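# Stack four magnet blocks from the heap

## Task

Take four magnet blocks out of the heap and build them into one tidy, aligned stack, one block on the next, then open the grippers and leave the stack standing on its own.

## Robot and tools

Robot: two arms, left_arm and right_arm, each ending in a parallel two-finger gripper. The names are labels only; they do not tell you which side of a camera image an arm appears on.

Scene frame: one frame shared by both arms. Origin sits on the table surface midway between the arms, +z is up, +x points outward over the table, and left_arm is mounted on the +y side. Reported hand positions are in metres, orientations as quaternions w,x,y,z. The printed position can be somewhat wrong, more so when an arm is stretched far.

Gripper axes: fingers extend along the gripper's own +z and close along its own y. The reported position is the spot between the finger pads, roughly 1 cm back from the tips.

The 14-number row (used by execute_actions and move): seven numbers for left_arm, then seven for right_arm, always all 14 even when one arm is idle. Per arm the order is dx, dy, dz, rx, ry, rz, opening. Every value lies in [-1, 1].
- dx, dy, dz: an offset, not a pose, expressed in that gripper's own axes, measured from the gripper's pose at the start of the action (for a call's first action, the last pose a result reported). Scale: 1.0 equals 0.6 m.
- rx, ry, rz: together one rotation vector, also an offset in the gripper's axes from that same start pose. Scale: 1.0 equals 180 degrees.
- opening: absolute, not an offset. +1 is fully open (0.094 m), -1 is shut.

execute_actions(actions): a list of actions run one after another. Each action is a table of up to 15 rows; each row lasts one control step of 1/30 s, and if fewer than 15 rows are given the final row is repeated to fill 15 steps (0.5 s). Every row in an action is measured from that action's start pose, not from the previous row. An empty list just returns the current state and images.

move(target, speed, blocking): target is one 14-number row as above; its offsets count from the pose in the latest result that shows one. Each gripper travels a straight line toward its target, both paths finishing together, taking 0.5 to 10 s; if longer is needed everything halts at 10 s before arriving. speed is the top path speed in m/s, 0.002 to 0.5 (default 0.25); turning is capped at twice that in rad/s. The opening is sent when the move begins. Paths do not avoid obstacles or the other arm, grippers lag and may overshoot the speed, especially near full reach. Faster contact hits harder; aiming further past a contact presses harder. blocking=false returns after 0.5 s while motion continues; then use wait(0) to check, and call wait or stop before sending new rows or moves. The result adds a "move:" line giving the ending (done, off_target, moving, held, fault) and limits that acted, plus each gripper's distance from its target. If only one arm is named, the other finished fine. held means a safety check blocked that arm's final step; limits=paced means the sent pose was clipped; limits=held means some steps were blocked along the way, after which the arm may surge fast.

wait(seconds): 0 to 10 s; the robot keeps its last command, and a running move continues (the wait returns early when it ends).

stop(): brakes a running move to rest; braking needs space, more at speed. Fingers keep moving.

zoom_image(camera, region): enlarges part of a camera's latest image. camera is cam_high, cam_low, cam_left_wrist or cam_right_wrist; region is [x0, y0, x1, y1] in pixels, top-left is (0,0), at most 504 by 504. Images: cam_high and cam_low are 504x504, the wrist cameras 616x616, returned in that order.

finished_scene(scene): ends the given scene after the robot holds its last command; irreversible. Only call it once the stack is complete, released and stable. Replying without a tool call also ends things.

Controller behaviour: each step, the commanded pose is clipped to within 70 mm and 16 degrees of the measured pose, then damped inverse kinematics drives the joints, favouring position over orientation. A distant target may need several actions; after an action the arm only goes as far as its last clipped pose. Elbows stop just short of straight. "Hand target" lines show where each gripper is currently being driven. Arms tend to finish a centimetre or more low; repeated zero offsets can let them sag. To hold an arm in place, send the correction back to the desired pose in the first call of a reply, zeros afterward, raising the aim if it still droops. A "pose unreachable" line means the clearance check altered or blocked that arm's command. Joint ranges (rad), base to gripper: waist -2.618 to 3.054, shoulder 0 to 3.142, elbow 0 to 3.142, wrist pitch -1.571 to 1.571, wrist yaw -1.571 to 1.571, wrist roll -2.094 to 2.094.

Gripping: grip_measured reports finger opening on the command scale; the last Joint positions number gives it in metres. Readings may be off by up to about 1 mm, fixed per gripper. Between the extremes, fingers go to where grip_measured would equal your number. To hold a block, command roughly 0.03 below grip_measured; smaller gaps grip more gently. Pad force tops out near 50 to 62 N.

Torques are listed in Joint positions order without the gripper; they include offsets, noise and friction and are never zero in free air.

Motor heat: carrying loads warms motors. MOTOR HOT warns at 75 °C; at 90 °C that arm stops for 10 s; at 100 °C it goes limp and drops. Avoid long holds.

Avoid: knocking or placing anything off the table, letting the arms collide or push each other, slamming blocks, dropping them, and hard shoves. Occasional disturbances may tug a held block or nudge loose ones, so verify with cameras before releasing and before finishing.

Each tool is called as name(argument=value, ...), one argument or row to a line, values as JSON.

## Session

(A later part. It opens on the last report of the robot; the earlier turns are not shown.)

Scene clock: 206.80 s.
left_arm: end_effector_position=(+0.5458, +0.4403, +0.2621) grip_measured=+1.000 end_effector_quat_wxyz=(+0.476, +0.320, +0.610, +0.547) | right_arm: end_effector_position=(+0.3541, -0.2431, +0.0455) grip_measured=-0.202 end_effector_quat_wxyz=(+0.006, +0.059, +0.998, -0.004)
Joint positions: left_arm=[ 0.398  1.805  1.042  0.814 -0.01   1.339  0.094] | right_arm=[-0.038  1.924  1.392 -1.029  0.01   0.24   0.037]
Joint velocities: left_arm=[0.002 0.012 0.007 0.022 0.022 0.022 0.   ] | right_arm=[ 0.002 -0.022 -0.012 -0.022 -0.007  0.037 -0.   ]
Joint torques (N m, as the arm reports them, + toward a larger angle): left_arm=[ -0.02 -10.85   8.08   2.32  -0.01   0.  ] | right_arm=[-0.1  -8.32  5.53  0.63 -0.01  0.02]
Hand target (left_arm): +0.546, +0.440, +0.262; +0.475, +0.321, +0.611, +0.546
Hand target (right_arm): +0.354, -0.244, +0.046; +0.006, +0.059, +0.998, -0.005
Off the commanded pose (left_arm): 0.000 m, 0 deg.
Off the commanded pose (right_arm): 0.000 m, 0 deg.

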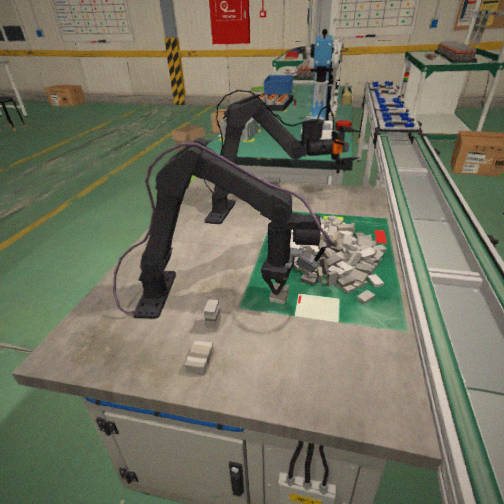

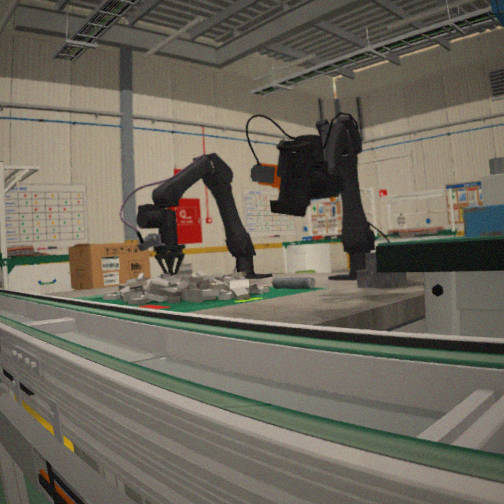

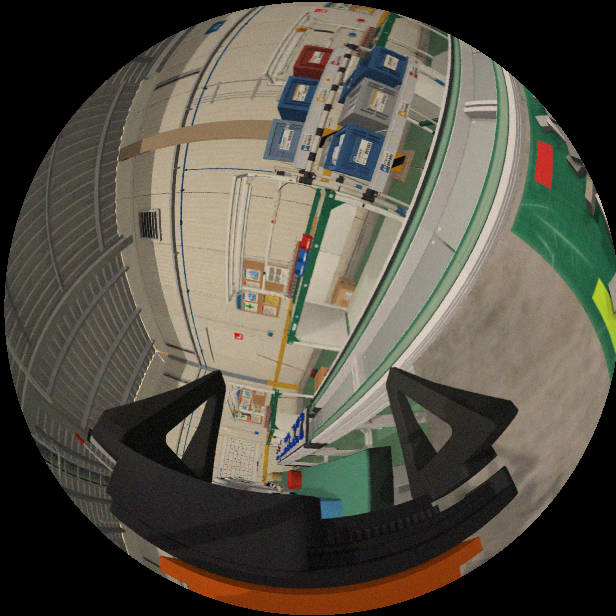

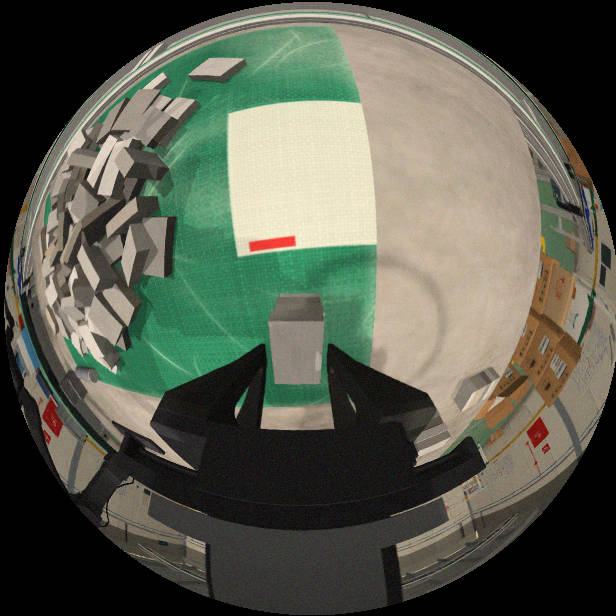

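move(
  target=[0,0,0,0,0,0,1,0,0,-0.09,0,0,0,-0.2],
  speed=0.15,
)

zoom_image(
  camera="cam_high",
  region=[255, 275, 305, 315],
)

zoom_image(
  camera="cam_right_wrist",
  region=[240, 230, 360, 350],
)

Scene clock: 209.60 s.
left_arm: end_effector_position=(+0.5458, +0.4403, +0.2626) grip_measured=+1.000 end_effector_quat_wxyz=(+0.476, +0.320, +0.609, +0.547) | right_arm: end_effector_position=(+0.3504, -0.2436, +0.0901) grip_measured=-0.202 end_effector_quat_wxyz=(-0.004, +0.059, +0.998, -0.006)
Joint positions: left_arm=[ 0.398  1.805  1.042  0.816 -0.01   1.339  0.094] | right_arm=[-0.038  1.894  1.532 -1.219  0.01   0.24   0.037]
Joint velocities: left_arm=[ 0.022 -0.017 -0.002  0.022 -0.007  0.022  0.   ] | right_arm=[-0.002 -0.002 -0.017  0.007 -0.007  0.007 -0.   ]
Joint torques (N m, as the arm reports them, + toward a larger angle): left_arm=[ -0.02 -10.85   8.07   2.32  -0.01   0.  ] | right_arm=[ 0.08 -8.91  7.24  0.42 -0.03  0.03]
Hand target (left_arm): +0.546, +0.440, +0.262; +0.476, +0.320, +0.610, +0.547
Hand target (right_arm): +0.354, -0.243, +0.099; +0.006, +0.059, +0.998, -0.004
Off the commanded pose (left_arm): 0.000 m, 0 deg.
Off the commanded pose (right_arm): 0.010 m, 1 deg.
move: done

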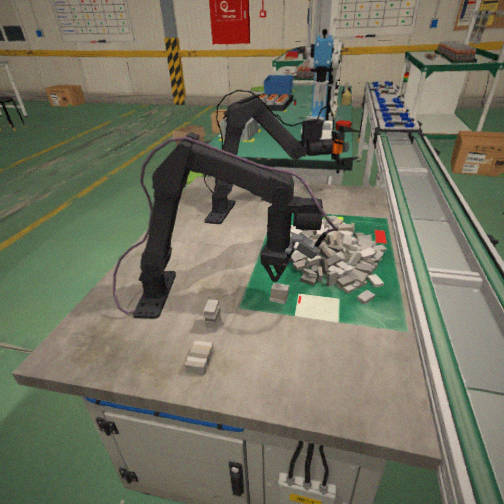

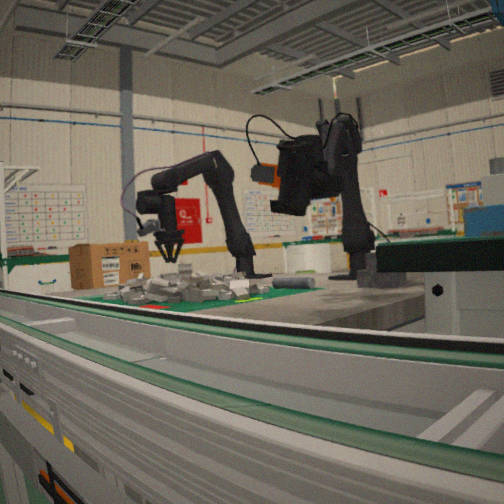

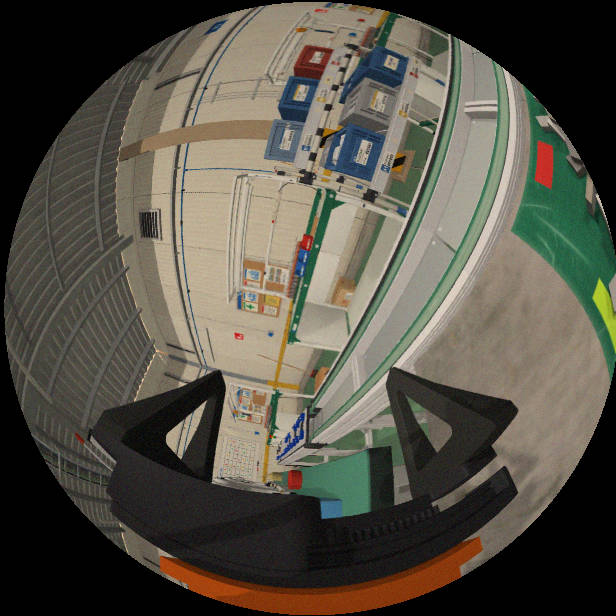

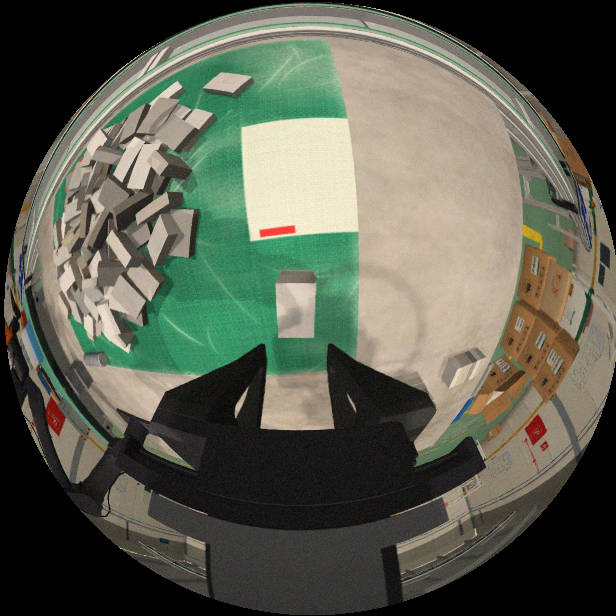

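Region (255, 275, 305, 315) of cam_high's 504x504 image, scaled by 10.080, with more detail than that image has; it fills the top 403 rows of this view, and the rest is white.

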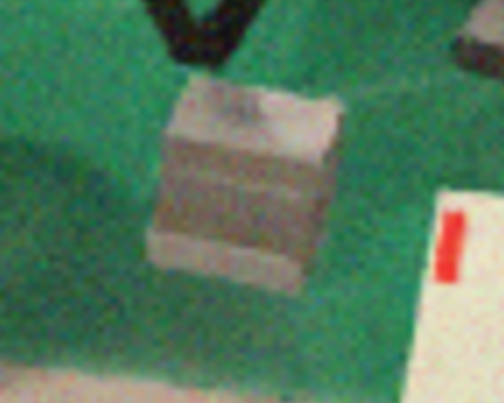

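Region (240, 230, 360, 350) of cam_right_wrist's 616x616 image, scaled by 4.200, with more detail than that image has.

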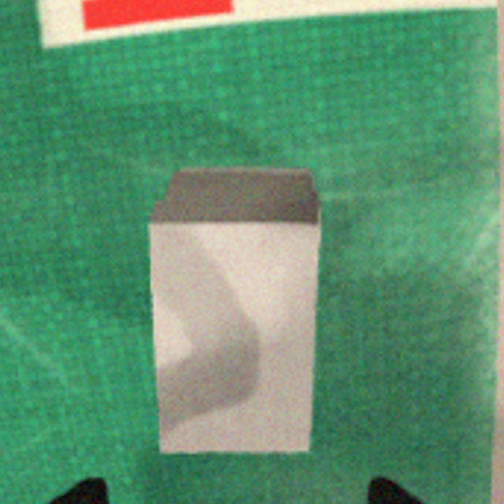

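move(
  target=[0,0,0,0,0,0,1,-0.012,0.002,0.13,-0.004,-0.002,0,-0.15],
  speed=0.08,
)

zoom_image(
  camera="cam_right_wrist",
  region=[190, 260, 410, 460],
)

Scene clock: 212.77 s.
left_arm: end_effector_position=(+0.5457, +0.4403, +0.2631) grip_measured=+1.000 end_effector_quat_wxyz=(+0.477, +0.320, +0.609, +0.548) | right_arm: end_effector_position=(+0.3610, -0.2422, +0.0205) grip_measured=-0.152 end_effector_quat_wxyz=(+0.010, +0.059, +0.998, -0.003)
Joint positions: left_arm=[ 0.398  1.805  1.042  0.818 -0.01   1.339  0.094] | right_arm=[-0.038  1.972  1.356 -0.936  0.009  0.24   0.04 ]
Joint velocities: left_arm=[-0.002  0.002  0.002 -0.051  0.007  0.022  0.   ] | right_arm=[ 0.017  0.007  0.002 -0.022  0.007 -0.022 -0.   ]
Joint torques (N m, as the arm reports them, + toward a larger angle): left_arm=[ -0.03 -10.84   8.07   2.32  -0.01   0.  ] | right_arm=[-0.77 -7.85  4.11  0.73 -0.11 -0.05]
Hand target (left_arm): +0.546, +0.440, +0.263; +0.476, +0.320, +0.609, +0.547
Hand target (right_arm): +0.356, -0.244, +0.012; -0.001, +0.059, +0.998, +0.000
Off the commanded pose (left_arm): 0.001 m, 0 deg.
Off the commanded pose (right_arm): 0.010 m, 1 deg.
move: done

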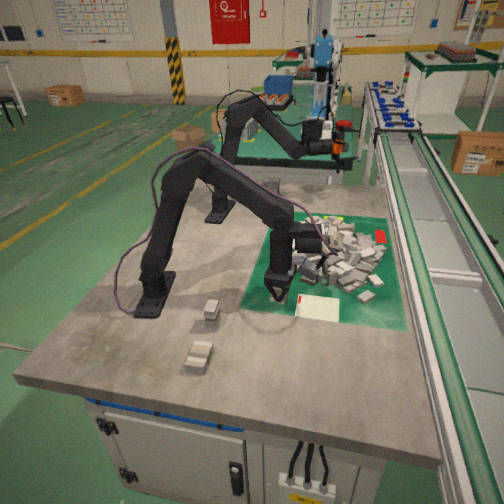

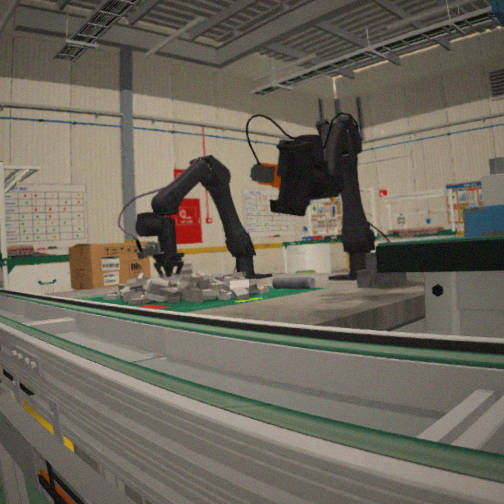

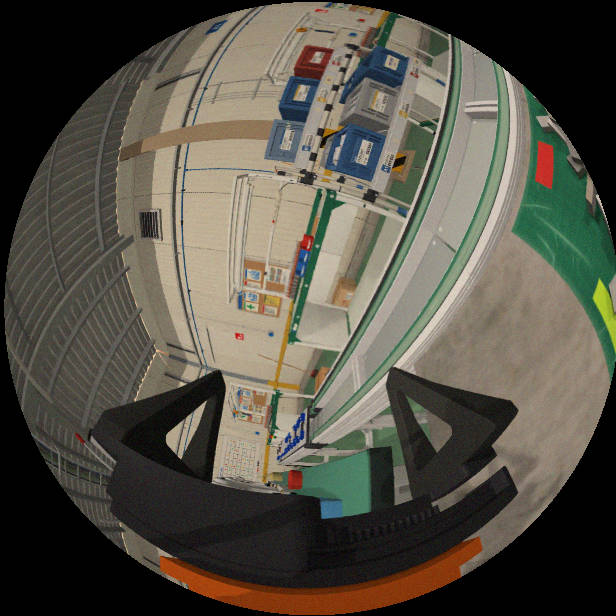

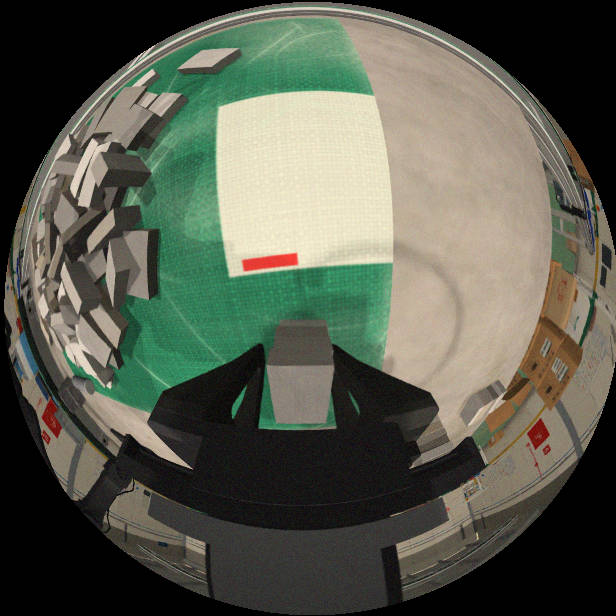

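Region (190, 260, 410, 460) of cam_right_wrist's 616x616 image, scaled by 2.291, with more detail than that image has; it fills the top 458 rows of this view, and the rest is white.

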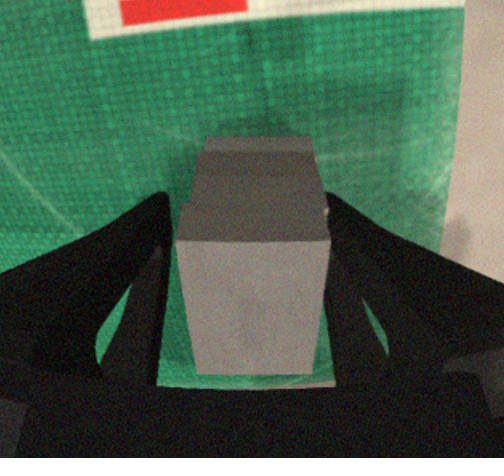

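execute_actions(
  actions=[
    [[0,0,0,0,0,0,1,0.002,0,0.008,0,0.004,0,-0.15],[0,0,0,0,0,0,1,0.003,0,0.012,0,0.007,0,-0.15],[0,0,0,0,0,0,1,0.004,0,0.016,0,0.009,0,-0.15],[0,0,0,0,0,0,1,0.005,0,0.019,0,0.011,0,-0.18],[0,0,0,0,0,0,1,0.006,0,0.022,0,0.0125,0,-0.2]],
    [[0,0,0,0,0,0,1,0,0,0,0,0,0,-0.24],[0,0,0,0,0,0,1,0,0,0,0,0,0,-0.27],[0,0,0,0,0,0,1,0,0,0,0,0,0,-0.3],[0,0,0,0,0,0,1,0,0,0,0,0,0,-0.32],[0,0,0,0,0,0,1,0,0,0,0,0,0,-0.34],[0,0,0,0,0,0,1,0,0,0,0,0,0,-0.36],[0,0,0,0,0,0,1,0,0,0,0,0,0,-0.38],[0,0,0,0,0,0,1,0,0,0,0,0,0,-0.40],[0,0,0,0,0,0,1,0,0,0,0,0,0,-0.415],[0,0,0,0,0,0,1,0,0,0,0,0,0,-0.43],[0,0,0,0,0,0,1,0,0,0,0,0,0,-0.445],[0,0,0,0,0,0,1,0,0,0,0,0,0,-0.455]],
  ],
)

zoom_image(
  camera="cam_right_wrist",
  region=[190, 260, 410, 460],
)

Scene clock: 216.10 s.
left_arm: end_effector_position=(+0.5457, +0.4403, +0.2641) grip_measured=+1.000 end_effector_quat_wxyz=(+0.478, +0.319, +0.607, +0.549) | right_arm: end_effector_position=(+0.3590, -0.2430, +0.0119) grip_measured=-0.431 end_effector_quat_wxyz=(-0.001, +0.059, +0.998, -0.007)
Joint positions: left_arm=[ 0.398  1.805  1.042  0.822 -0.01   1.339  0.094] | right_arm=[-0.038  1.998  1.356 -0.934  0.012  0.24   0.027]
Joint velocities: left_arm=[-0.002 -0.002 -0.012  0.037  0.007  0.051  0.   ] | right_arm=[ 0.012  0.002 -0.007 -0.007  0.022 -0.007 -0.002]
Joint torques (N m, as the arm reports them, + toward a larger angle): left_arm=[ -0.02 -10.85   8.08   2.32  -0.01   0.  ] | right_arm=[ 0.14 -8.87  5.36  0.59 -0.07  0.02]
Hand target (left_arm): +0.546, +0.440, +0.264; +0.477, +0.319, +0.608, +0.548
Hand target (right_arm): +0.359, -0.242, +0.012; -0.001, +0.059, +0.998, -0.005
Off the commanded pose (left_arm): 0.000 m, 0 deg.
Off the commanded pose (right_arm): 0.001 m, 0 deg.

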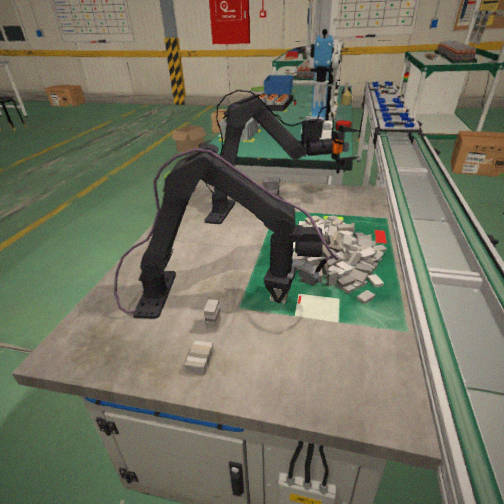

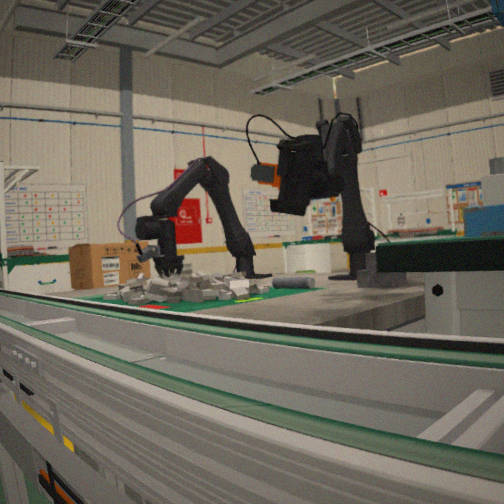

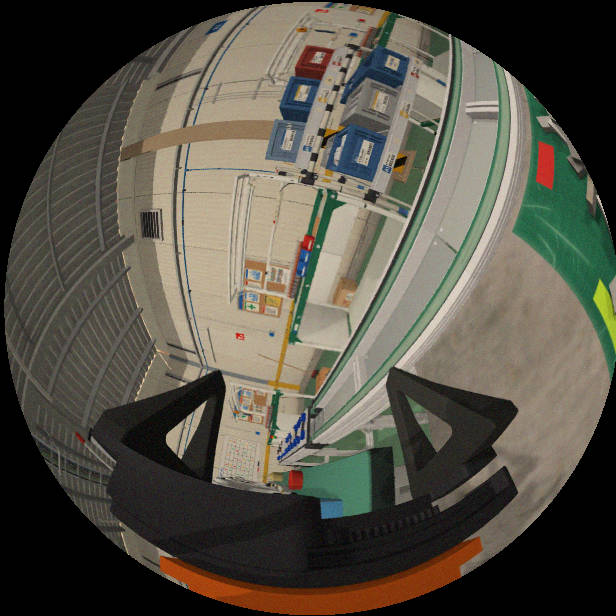

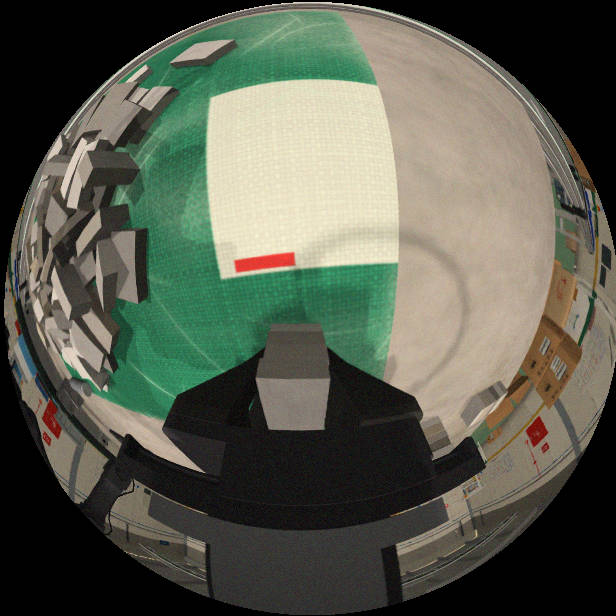

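Region (190, 260, 410, 460) of cam_right_wrist's 616x616 image, scaled by 2.291, with more detail than that image has; it fills the top 458 rows of this view, and the rest is white.

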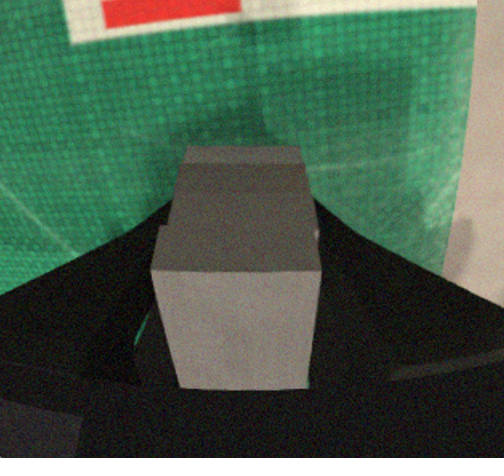

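execute_actions(
  actions=[],
)

Scene clock: 220.43 s.
left_arm: end_effector_position=(+0.5457, +0.4403, +0.2641) grip_measured=+1.000 end_effector_quat_wxyz=(+0.478, +0.319, +0.607, +0.549) | right_arm: end_effector_position=(+0.3590, -0.2430, +0.0119) grip_measured=-0.431 end_effector_quat_wxyz=(-0.001, +0.059, +0.998, -0.007)
Joint positions: left_arm=[ 0.398  1.805  1.042  0.822 -0.01   1.339  0.094] | right_arm=[-0.038  1.998  1.356 -0.934  0.012  0.24   0.027]
Joint velocities: left_arm=[ 0.017 -0.032  0.002 -0.066 -0.007 -0.007  0.   ] | right_arm=[-0.002 -0.017 -0.012 -0.051 -0.037  0.051 -0.001]
Joint torques (N m, as the arm reports them, + toward a larger angle): left_arm=[ -0.02 -10.84   8.08   2.32  -0.01   0.  ] | right_arm=[ 0.05 -8.75  5.32  0.55 -0.06  0.  ]
Hand target (left_arm): +0.546, +0.440, +0.264; +0.477, +0.319, +0.608, +0.548
Hand target (right_arm): +0.359, -0.242, +0.012; -0.001, +0.059, +0.998, -0.005
Off the commanded pose (left_arm): 0.000 m, 0 deg.
Off the commanded pose (right_arm): 0.001 m, 0 deg.

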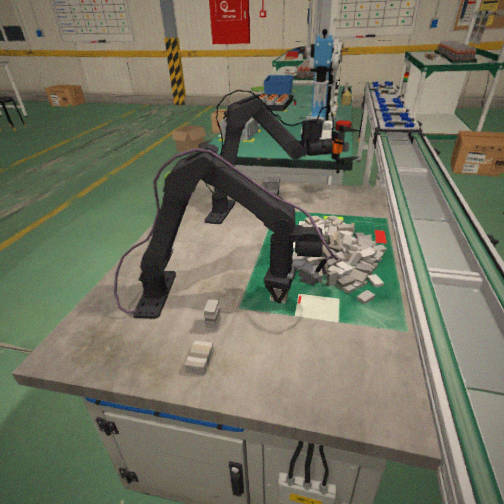

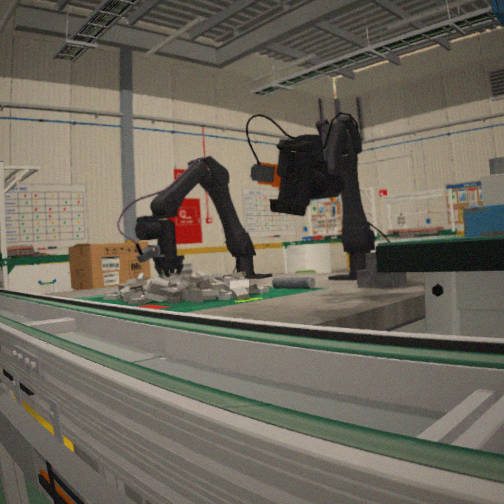

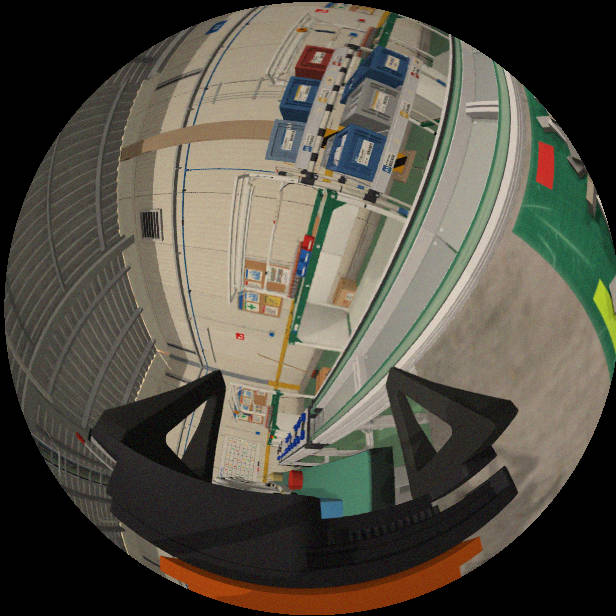

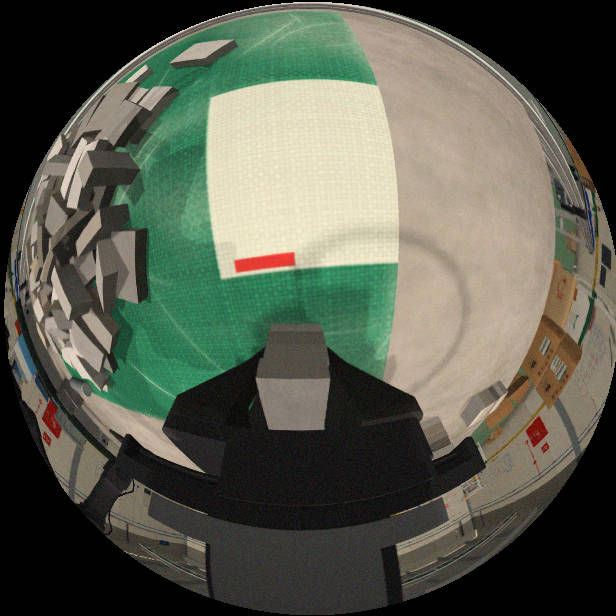

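execute_actions(
  actions=[
    [[0,0,0,0,0,0,1,0,0,0,0,0,0,-0.42],[0,0,0,0,0,0,1,0,0,0,0,0,0,-0.40],[0,0,0,0,0,0,1,0,0,0,0,0,0,-0.38],[0,0,0,0,0,0,1,0,0,0,0,0,0,-0.35],[0,0,0,0,0,0,1,0,0,0,0,0,0,-0.32],[0,0,0,0,0,0,1,0,0,0,0,0,0,-0.28],[0,0,0,0,0,0,1,0,0,0,0,0,0,-0.25]],
  ],
)

move(
  target=[0,0,0,0,0,0,1,0,0,-0.045,0,0,0,-0.25],
  speed=0.05,
)

Scene clock: 222.20 s.
left_arm: end_effector_position=(+0.5457, +0.4403, +0.2646) grip_measured=+1.000 end_effector_quat_wxyz=(+0.478, +0.319, +0.607, +0.549) | right_arm: end_effector_position=(+0.3590, -0.2431, +0.0119) grip_measured=-0.253 end_effector_quat_wxyz=(-0.001, +0.059, +0.998, -0.007)
Joint positions: left_arm=[ 0.398  1.805  1.042  0.824 -0.01   1.339  0.094] | right_arm=[-0.038  1.998  1.356 -0.934  0.013  0.24   0.035]
Joint velocities: left_arm=[-0.017 -0.032 -0.002  0.051  0.037 -0.066  0.   ] | right_arm=[-0.002 -0.007 -0.007 -0.007 -0.022 -0.022 -0.001]
Joint torques (N m, as the arm reports them, + toward a larger angle): left_arm=[ -0.03 -10.84   8.07   2.32  -0.01   0.  ] | right_arm=[ 0.04 -8.84  5.36  0.57 -0.03  0.01]
Hand target (left_arm): +0.546, +0.440, +0.264; +0.478, +0.319, +0.607, +0.549
Hand target (right_arm): +0.359, -0.243, +0.012; -0.001, +0.059, +0.998, -0.007
Off the commanded pose (left_arm): 0.000 m, 0 deg.
Off the commanded pose (right_arm): 0.000 m, 0 deg.

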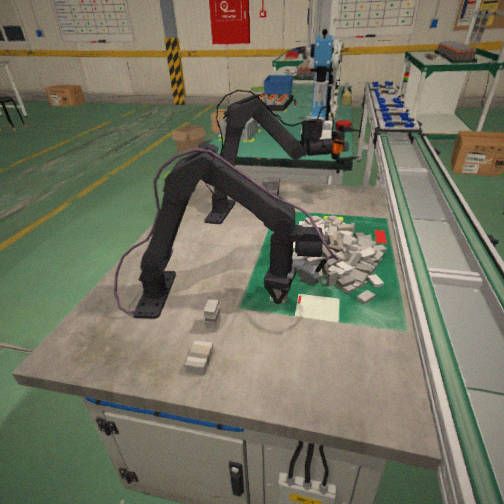

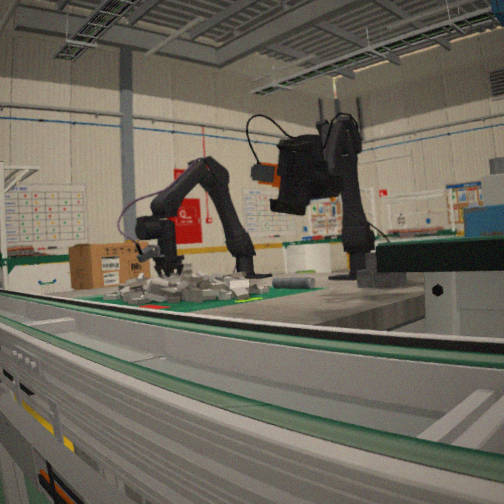

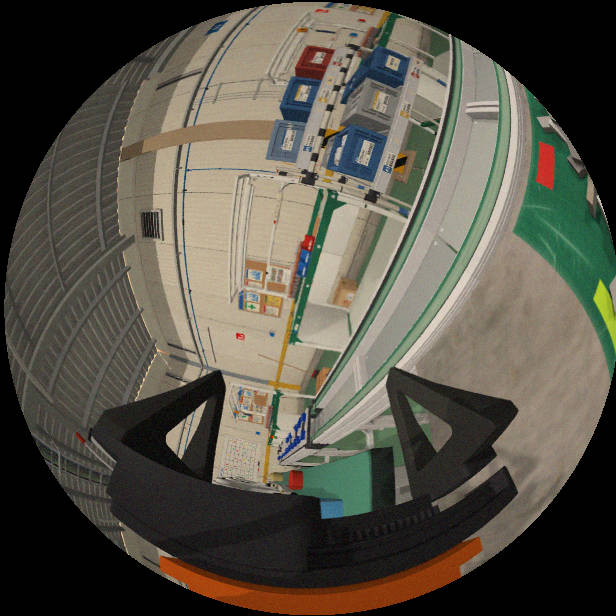

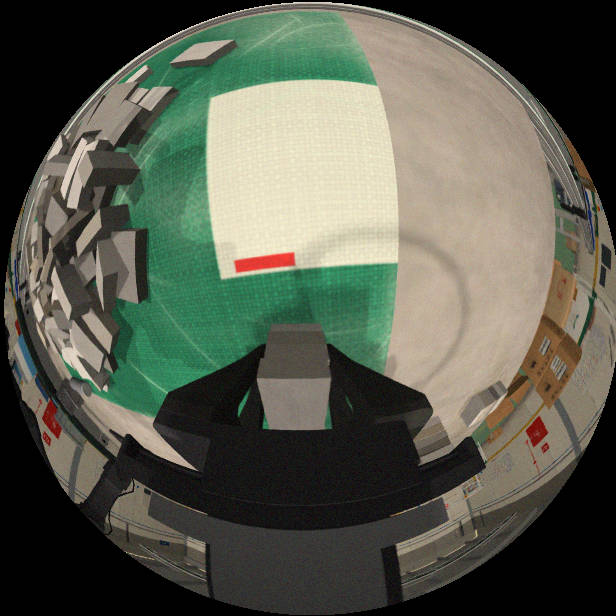

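Scene clock: 223.23 s.
left_arm: end_effector_position=(+0.5456, +0.4403, +0.2650) grip_measured=+1.000 end_effector_quat_wxyz=(+0.479, +0.318, +0.606, +0.550) | right_arm: end_effector_position=(+0.3525, -0.2439, +0.0275) grip_measured=-0.252 end_effector_quat_wxyz=(-0.015, +0.059, +0.998, -0.009)
Joint positions: left_arm=[ 0.398  1.805  1.042  0.826 -0.01   1.339  0.094] | right_arm=[-0.038  1.978  1.393 -1.019  0.013  0.24   0.035]
Joint velocities: left_arm=[ 0.012  0.017 -0.017  0.007 -0.037  0.022  0.   ] | right_arm=[ 0.022  0.012 -0.002 -0.051 -0.022  0.051  0.   ]
Joint torques (N m, as the arm reports them, + toward a larger angle): left_arm=[ -0.01 -10.84   8.07   2.32  -0.01   0.  ] | right_arm=[ 0.07 -9.89  7.16  0.41 -0.02  0.01]
Hand target (left_arm): +0.546, +0.440, +0.265; +0.478, +0.319, +0.607, +0.549
Hand target (right_arm): +0.359, -0.243, +0.039; -0.001, +0.059, +0.998, -0.007
Off the commanded pose (left_arm): 0.000 m, 0 deg.
Off the commanded pose (right_arm): 0.013 m, 2 deg.
move: off_target (right_arm)

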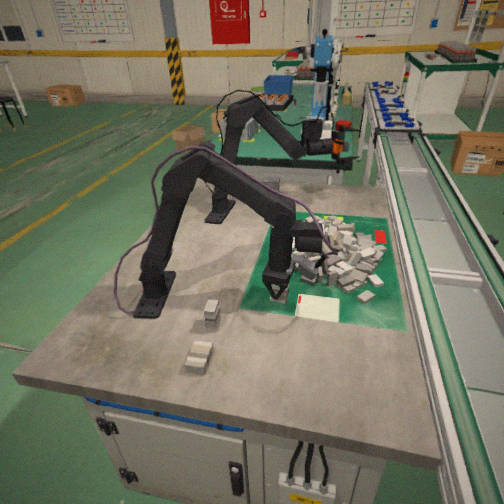

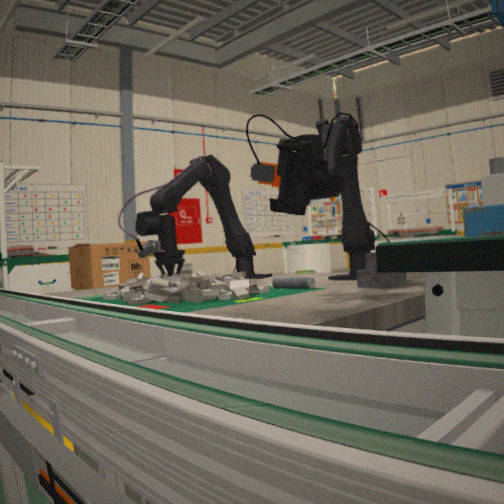

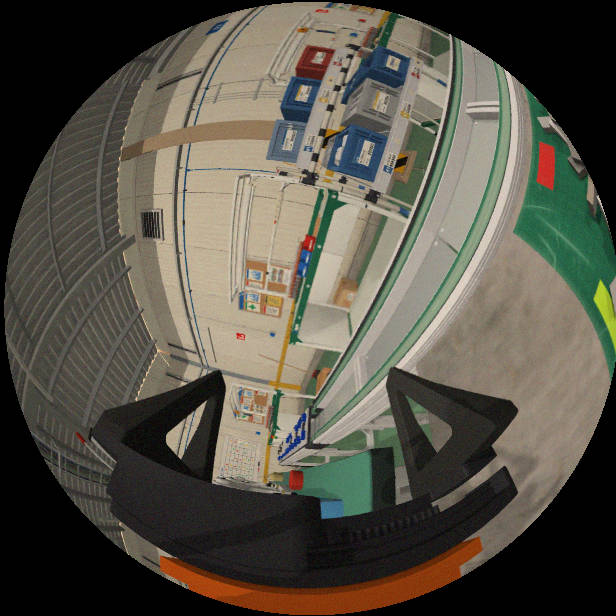

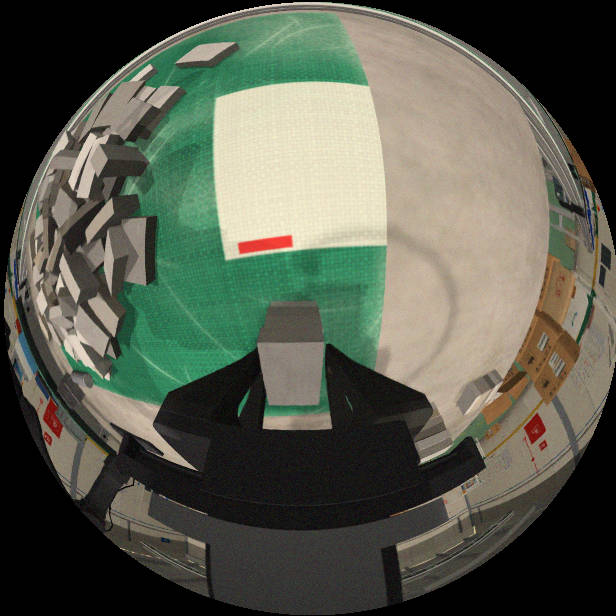

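execute_actions(
  actions=[
    [[0,0,0,0,0,0,1,0,0.002,0,-0.002,0,0,-0.25],[0,0,0,0,0,0,1,0,0.004,0,-0.004,0,0,-0.25],[0,0,0,0,0,0,1,0,0.006,0,-0.0065,0,0,-0.25]],
  ],
)

zoom_image(
  camera="cam_right_wrist",
  region=[190,250,410,450],
)

Scene clock: 224.90 s.
left_arm: end_effector_position=(+0.5456, +0.4402, +0.2656) grip_measured=+1.000 end_effector_quat_wxyz=(+0.479, +0.318, +0.605, +0.550) | right_arm: end_effector_position=(+0.3520, -0.2423, +0.0275) grip_measured=-0.252 end_effector_quat_wxyz=(-0.017, +0.059, +0.998, -0.005)
Joint positions: left_arm=[ 0.398  1.805  1.042  0.828 -0.01   1.339  0.094] | right_arm=[-0.038  1.978  1.393 -1.021  0.004  0.24   0.035]
Joint velocities: left_arm=[-0.002  0.002 -0.002  0.022  0.007 -0.037  0.   ] | right_arm=[ 0.022 -0.017 -0.012  0.037  0.007  0.007 -0.001]
Joint torques (N m, as the arm reports them, + toward a larger angle): left_arm=[ -0.01 -10.84   8.07   2.32  -0.01   0.  ] | right_arm=[ 0.01 -8.74  5.27  0.57 -0.17  0.  ]
Hand target (left_arm): +0.546, +0.440, +0.265; +0.479, +0.318, +0.606, +0.550
Hand target (right_arm): +0.353, -0.240, +0.027; -0.015, +0.059, +0.998, +0.001
Off the commanded pose (left_arm): 0.001 m, 0 deg.
Off the commanded pose (right_arm): 0.002 m, 1 deg.

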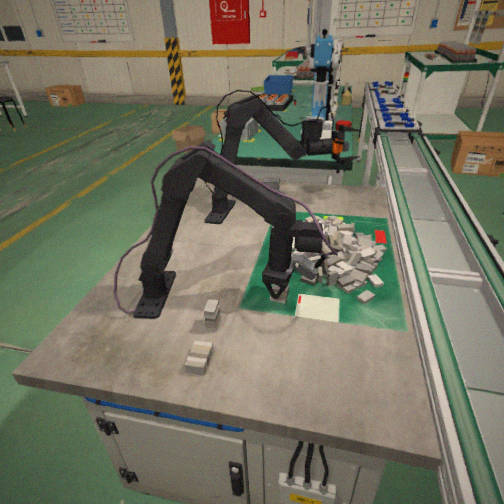

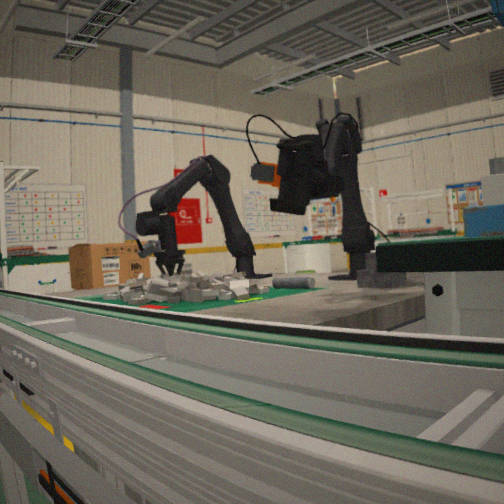

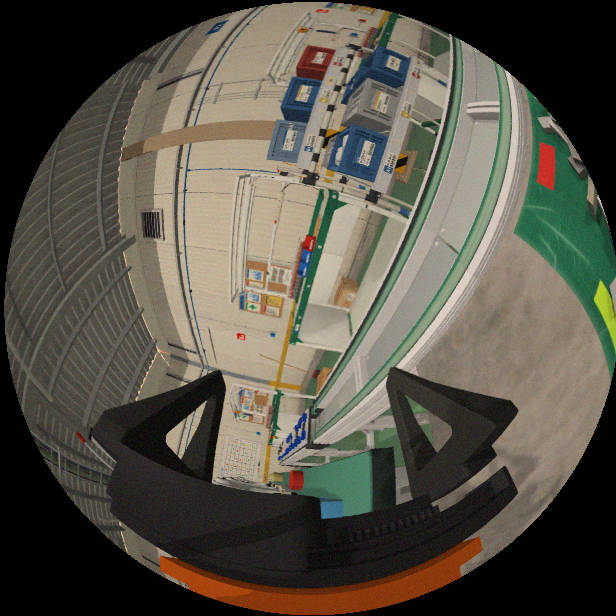

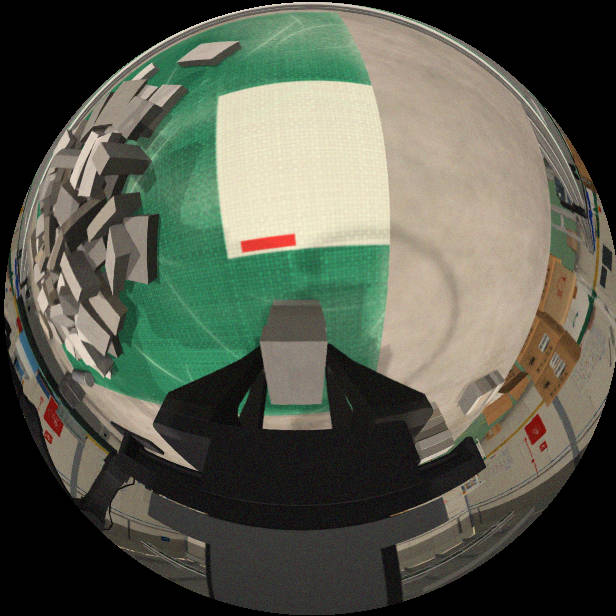

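Region (190, 250, 410, 450) of cam_right_wrist's 616x616 image, scaled by 2.291, with more detail than that image has; it fills the top 458 rows of this view, and the rest is white.

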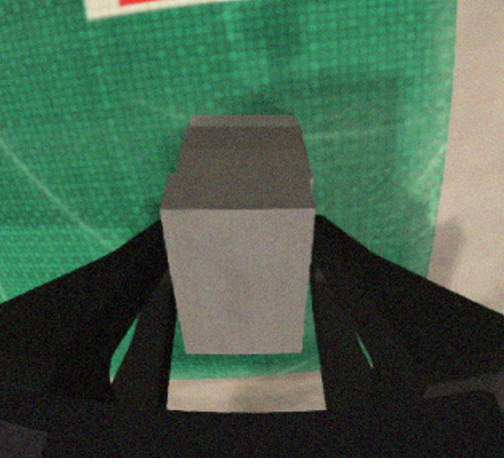

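Squeeze then release.

execute_actions(
  actions=[
    [[0,0,0,0,0,0,1,0,0,0,0,0,0,-0.28],[0,0,0,0,0,0,1,0,0,0,0,0,0,-0.31],[0,0,0,0,0,0,1,0,0,0,0,0,0,-0.34],[0,0,0,0,0,0,1,0,0,0,0,0,0,-0.36],[0,0,0,0,0,0,1,0,0,0,0,0,0,-0.375],[0,0,0,0,0,0,1,0,0,0,0,0,0,-0.39],[0,0,0,0,0,0,1,0,0,0,0,0,0,-0.40],[0,0,0,0,0,0,1,0,0,0,0,0,0,-0.41],[0,0,0,0,0,0,1,0,0,0,0,0,0,-0.42],[0,0,0,0,0,0,1,0,0,0,0,0,0,-0.43],[0,0,0,0,0,0,1,0,0,0,0,0,0,-0.44],[0,0,0,0,0,0,1,0,0,0,0,0,0,-0.45],[0,0,0,0,0,0,1,0,0,0,0,0,0,-0.455]],
  ],
)

zoom_image(
  camera="cam_right_wrist",
  region=[190,250,410,450],
)

Scene clock: 227.33 s.
left_arm: end_effector_position=(+0.5456, +0.4402, +0.2661) grip_measured=+1.000 end_effector_quat_wxyz=(+0.480, +0.318, +0.605, +0.551) | right_arm: end_effector_position=(+0.3520, -0.2423, +0.0275) grip_measured=-0.430 end_effector_quat_wxyz=(-0.017, +0.059, +0.998, -0.005)
Joint positions: left_arm=[ 0.398  1.805  1.042  0.83  -0.01   1.339  0.094] | right_arm=[-0.038  1.978  1.393 -1.021  0.004  0.24   0.027]
Joint velocities: left_arm=[-0.012  0.007  0.002  0.022  0.007 -0.066  0.   ] | right_arm=[-0.022  0.002 -0.007  0.022 -0.037  0.022 -0.001]
Joint torques (N m, as the arm reports them, + toward a larger angle): left_arm=[ -0.03 -10.84   8.06   2.33  -0.01   0.  ] | right_arm=[ 0.02 -8.75  5.31  0.49 -0.01  0.01]
Hand target (left_arm): +0.546, +0.440, +0.266; +0.479, +0.318, +0.605, +0.550
Hand target (right_arm): +0.352, -0.242, +0.027; -0.017, +0.059, +0.998, -0.005
Off the commanded pose (left_arm): 0.000 m, 0 deg.
Off the commanded pose (right_arm): 0.000 m, 0 deg.

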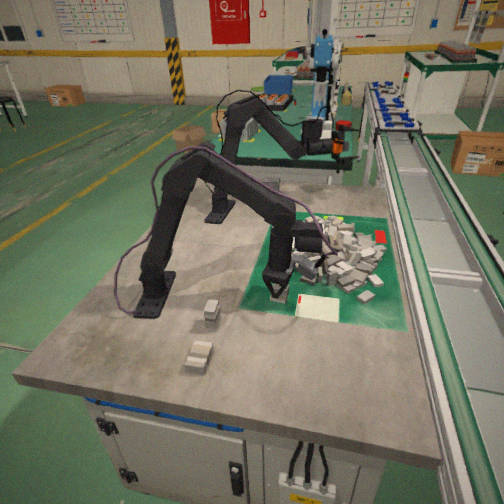

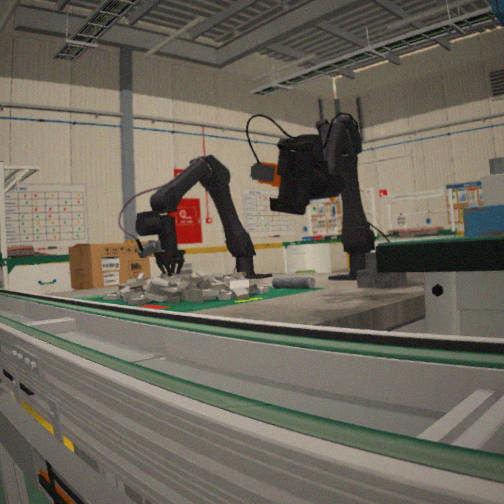

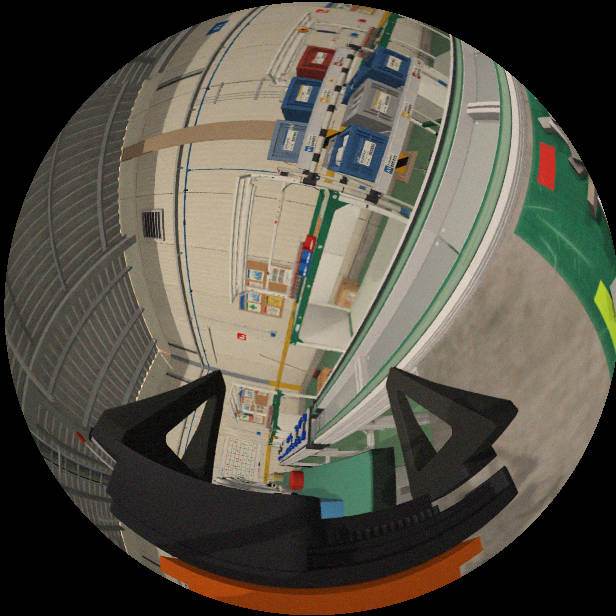

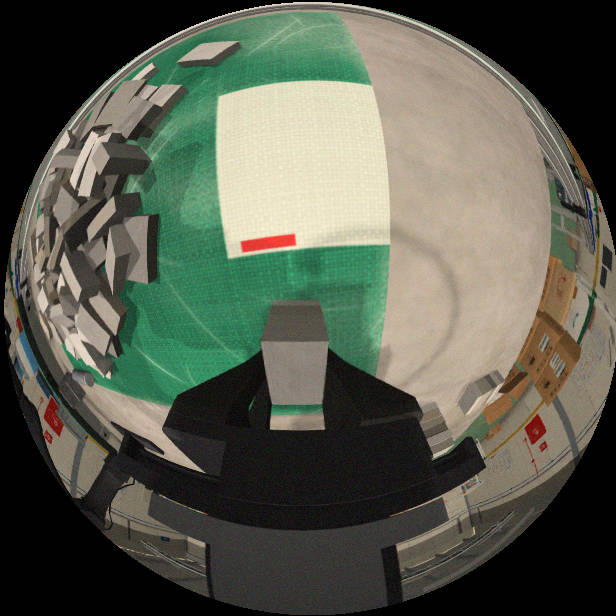

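Region (190, 250, 410, 450) of cam_right_wrist's 616x616 image, scaled by 2.291, with more detail than that image has; it fills the top 458 rows of this view, and the rest is white.

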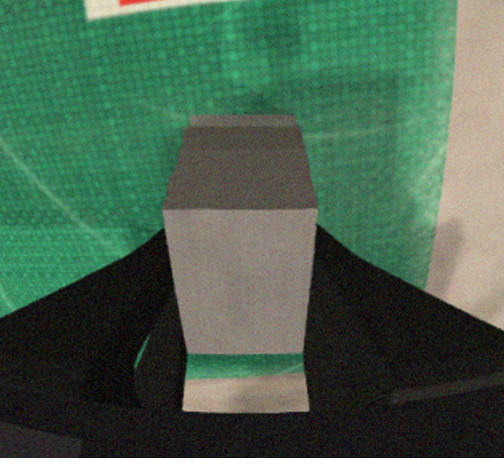

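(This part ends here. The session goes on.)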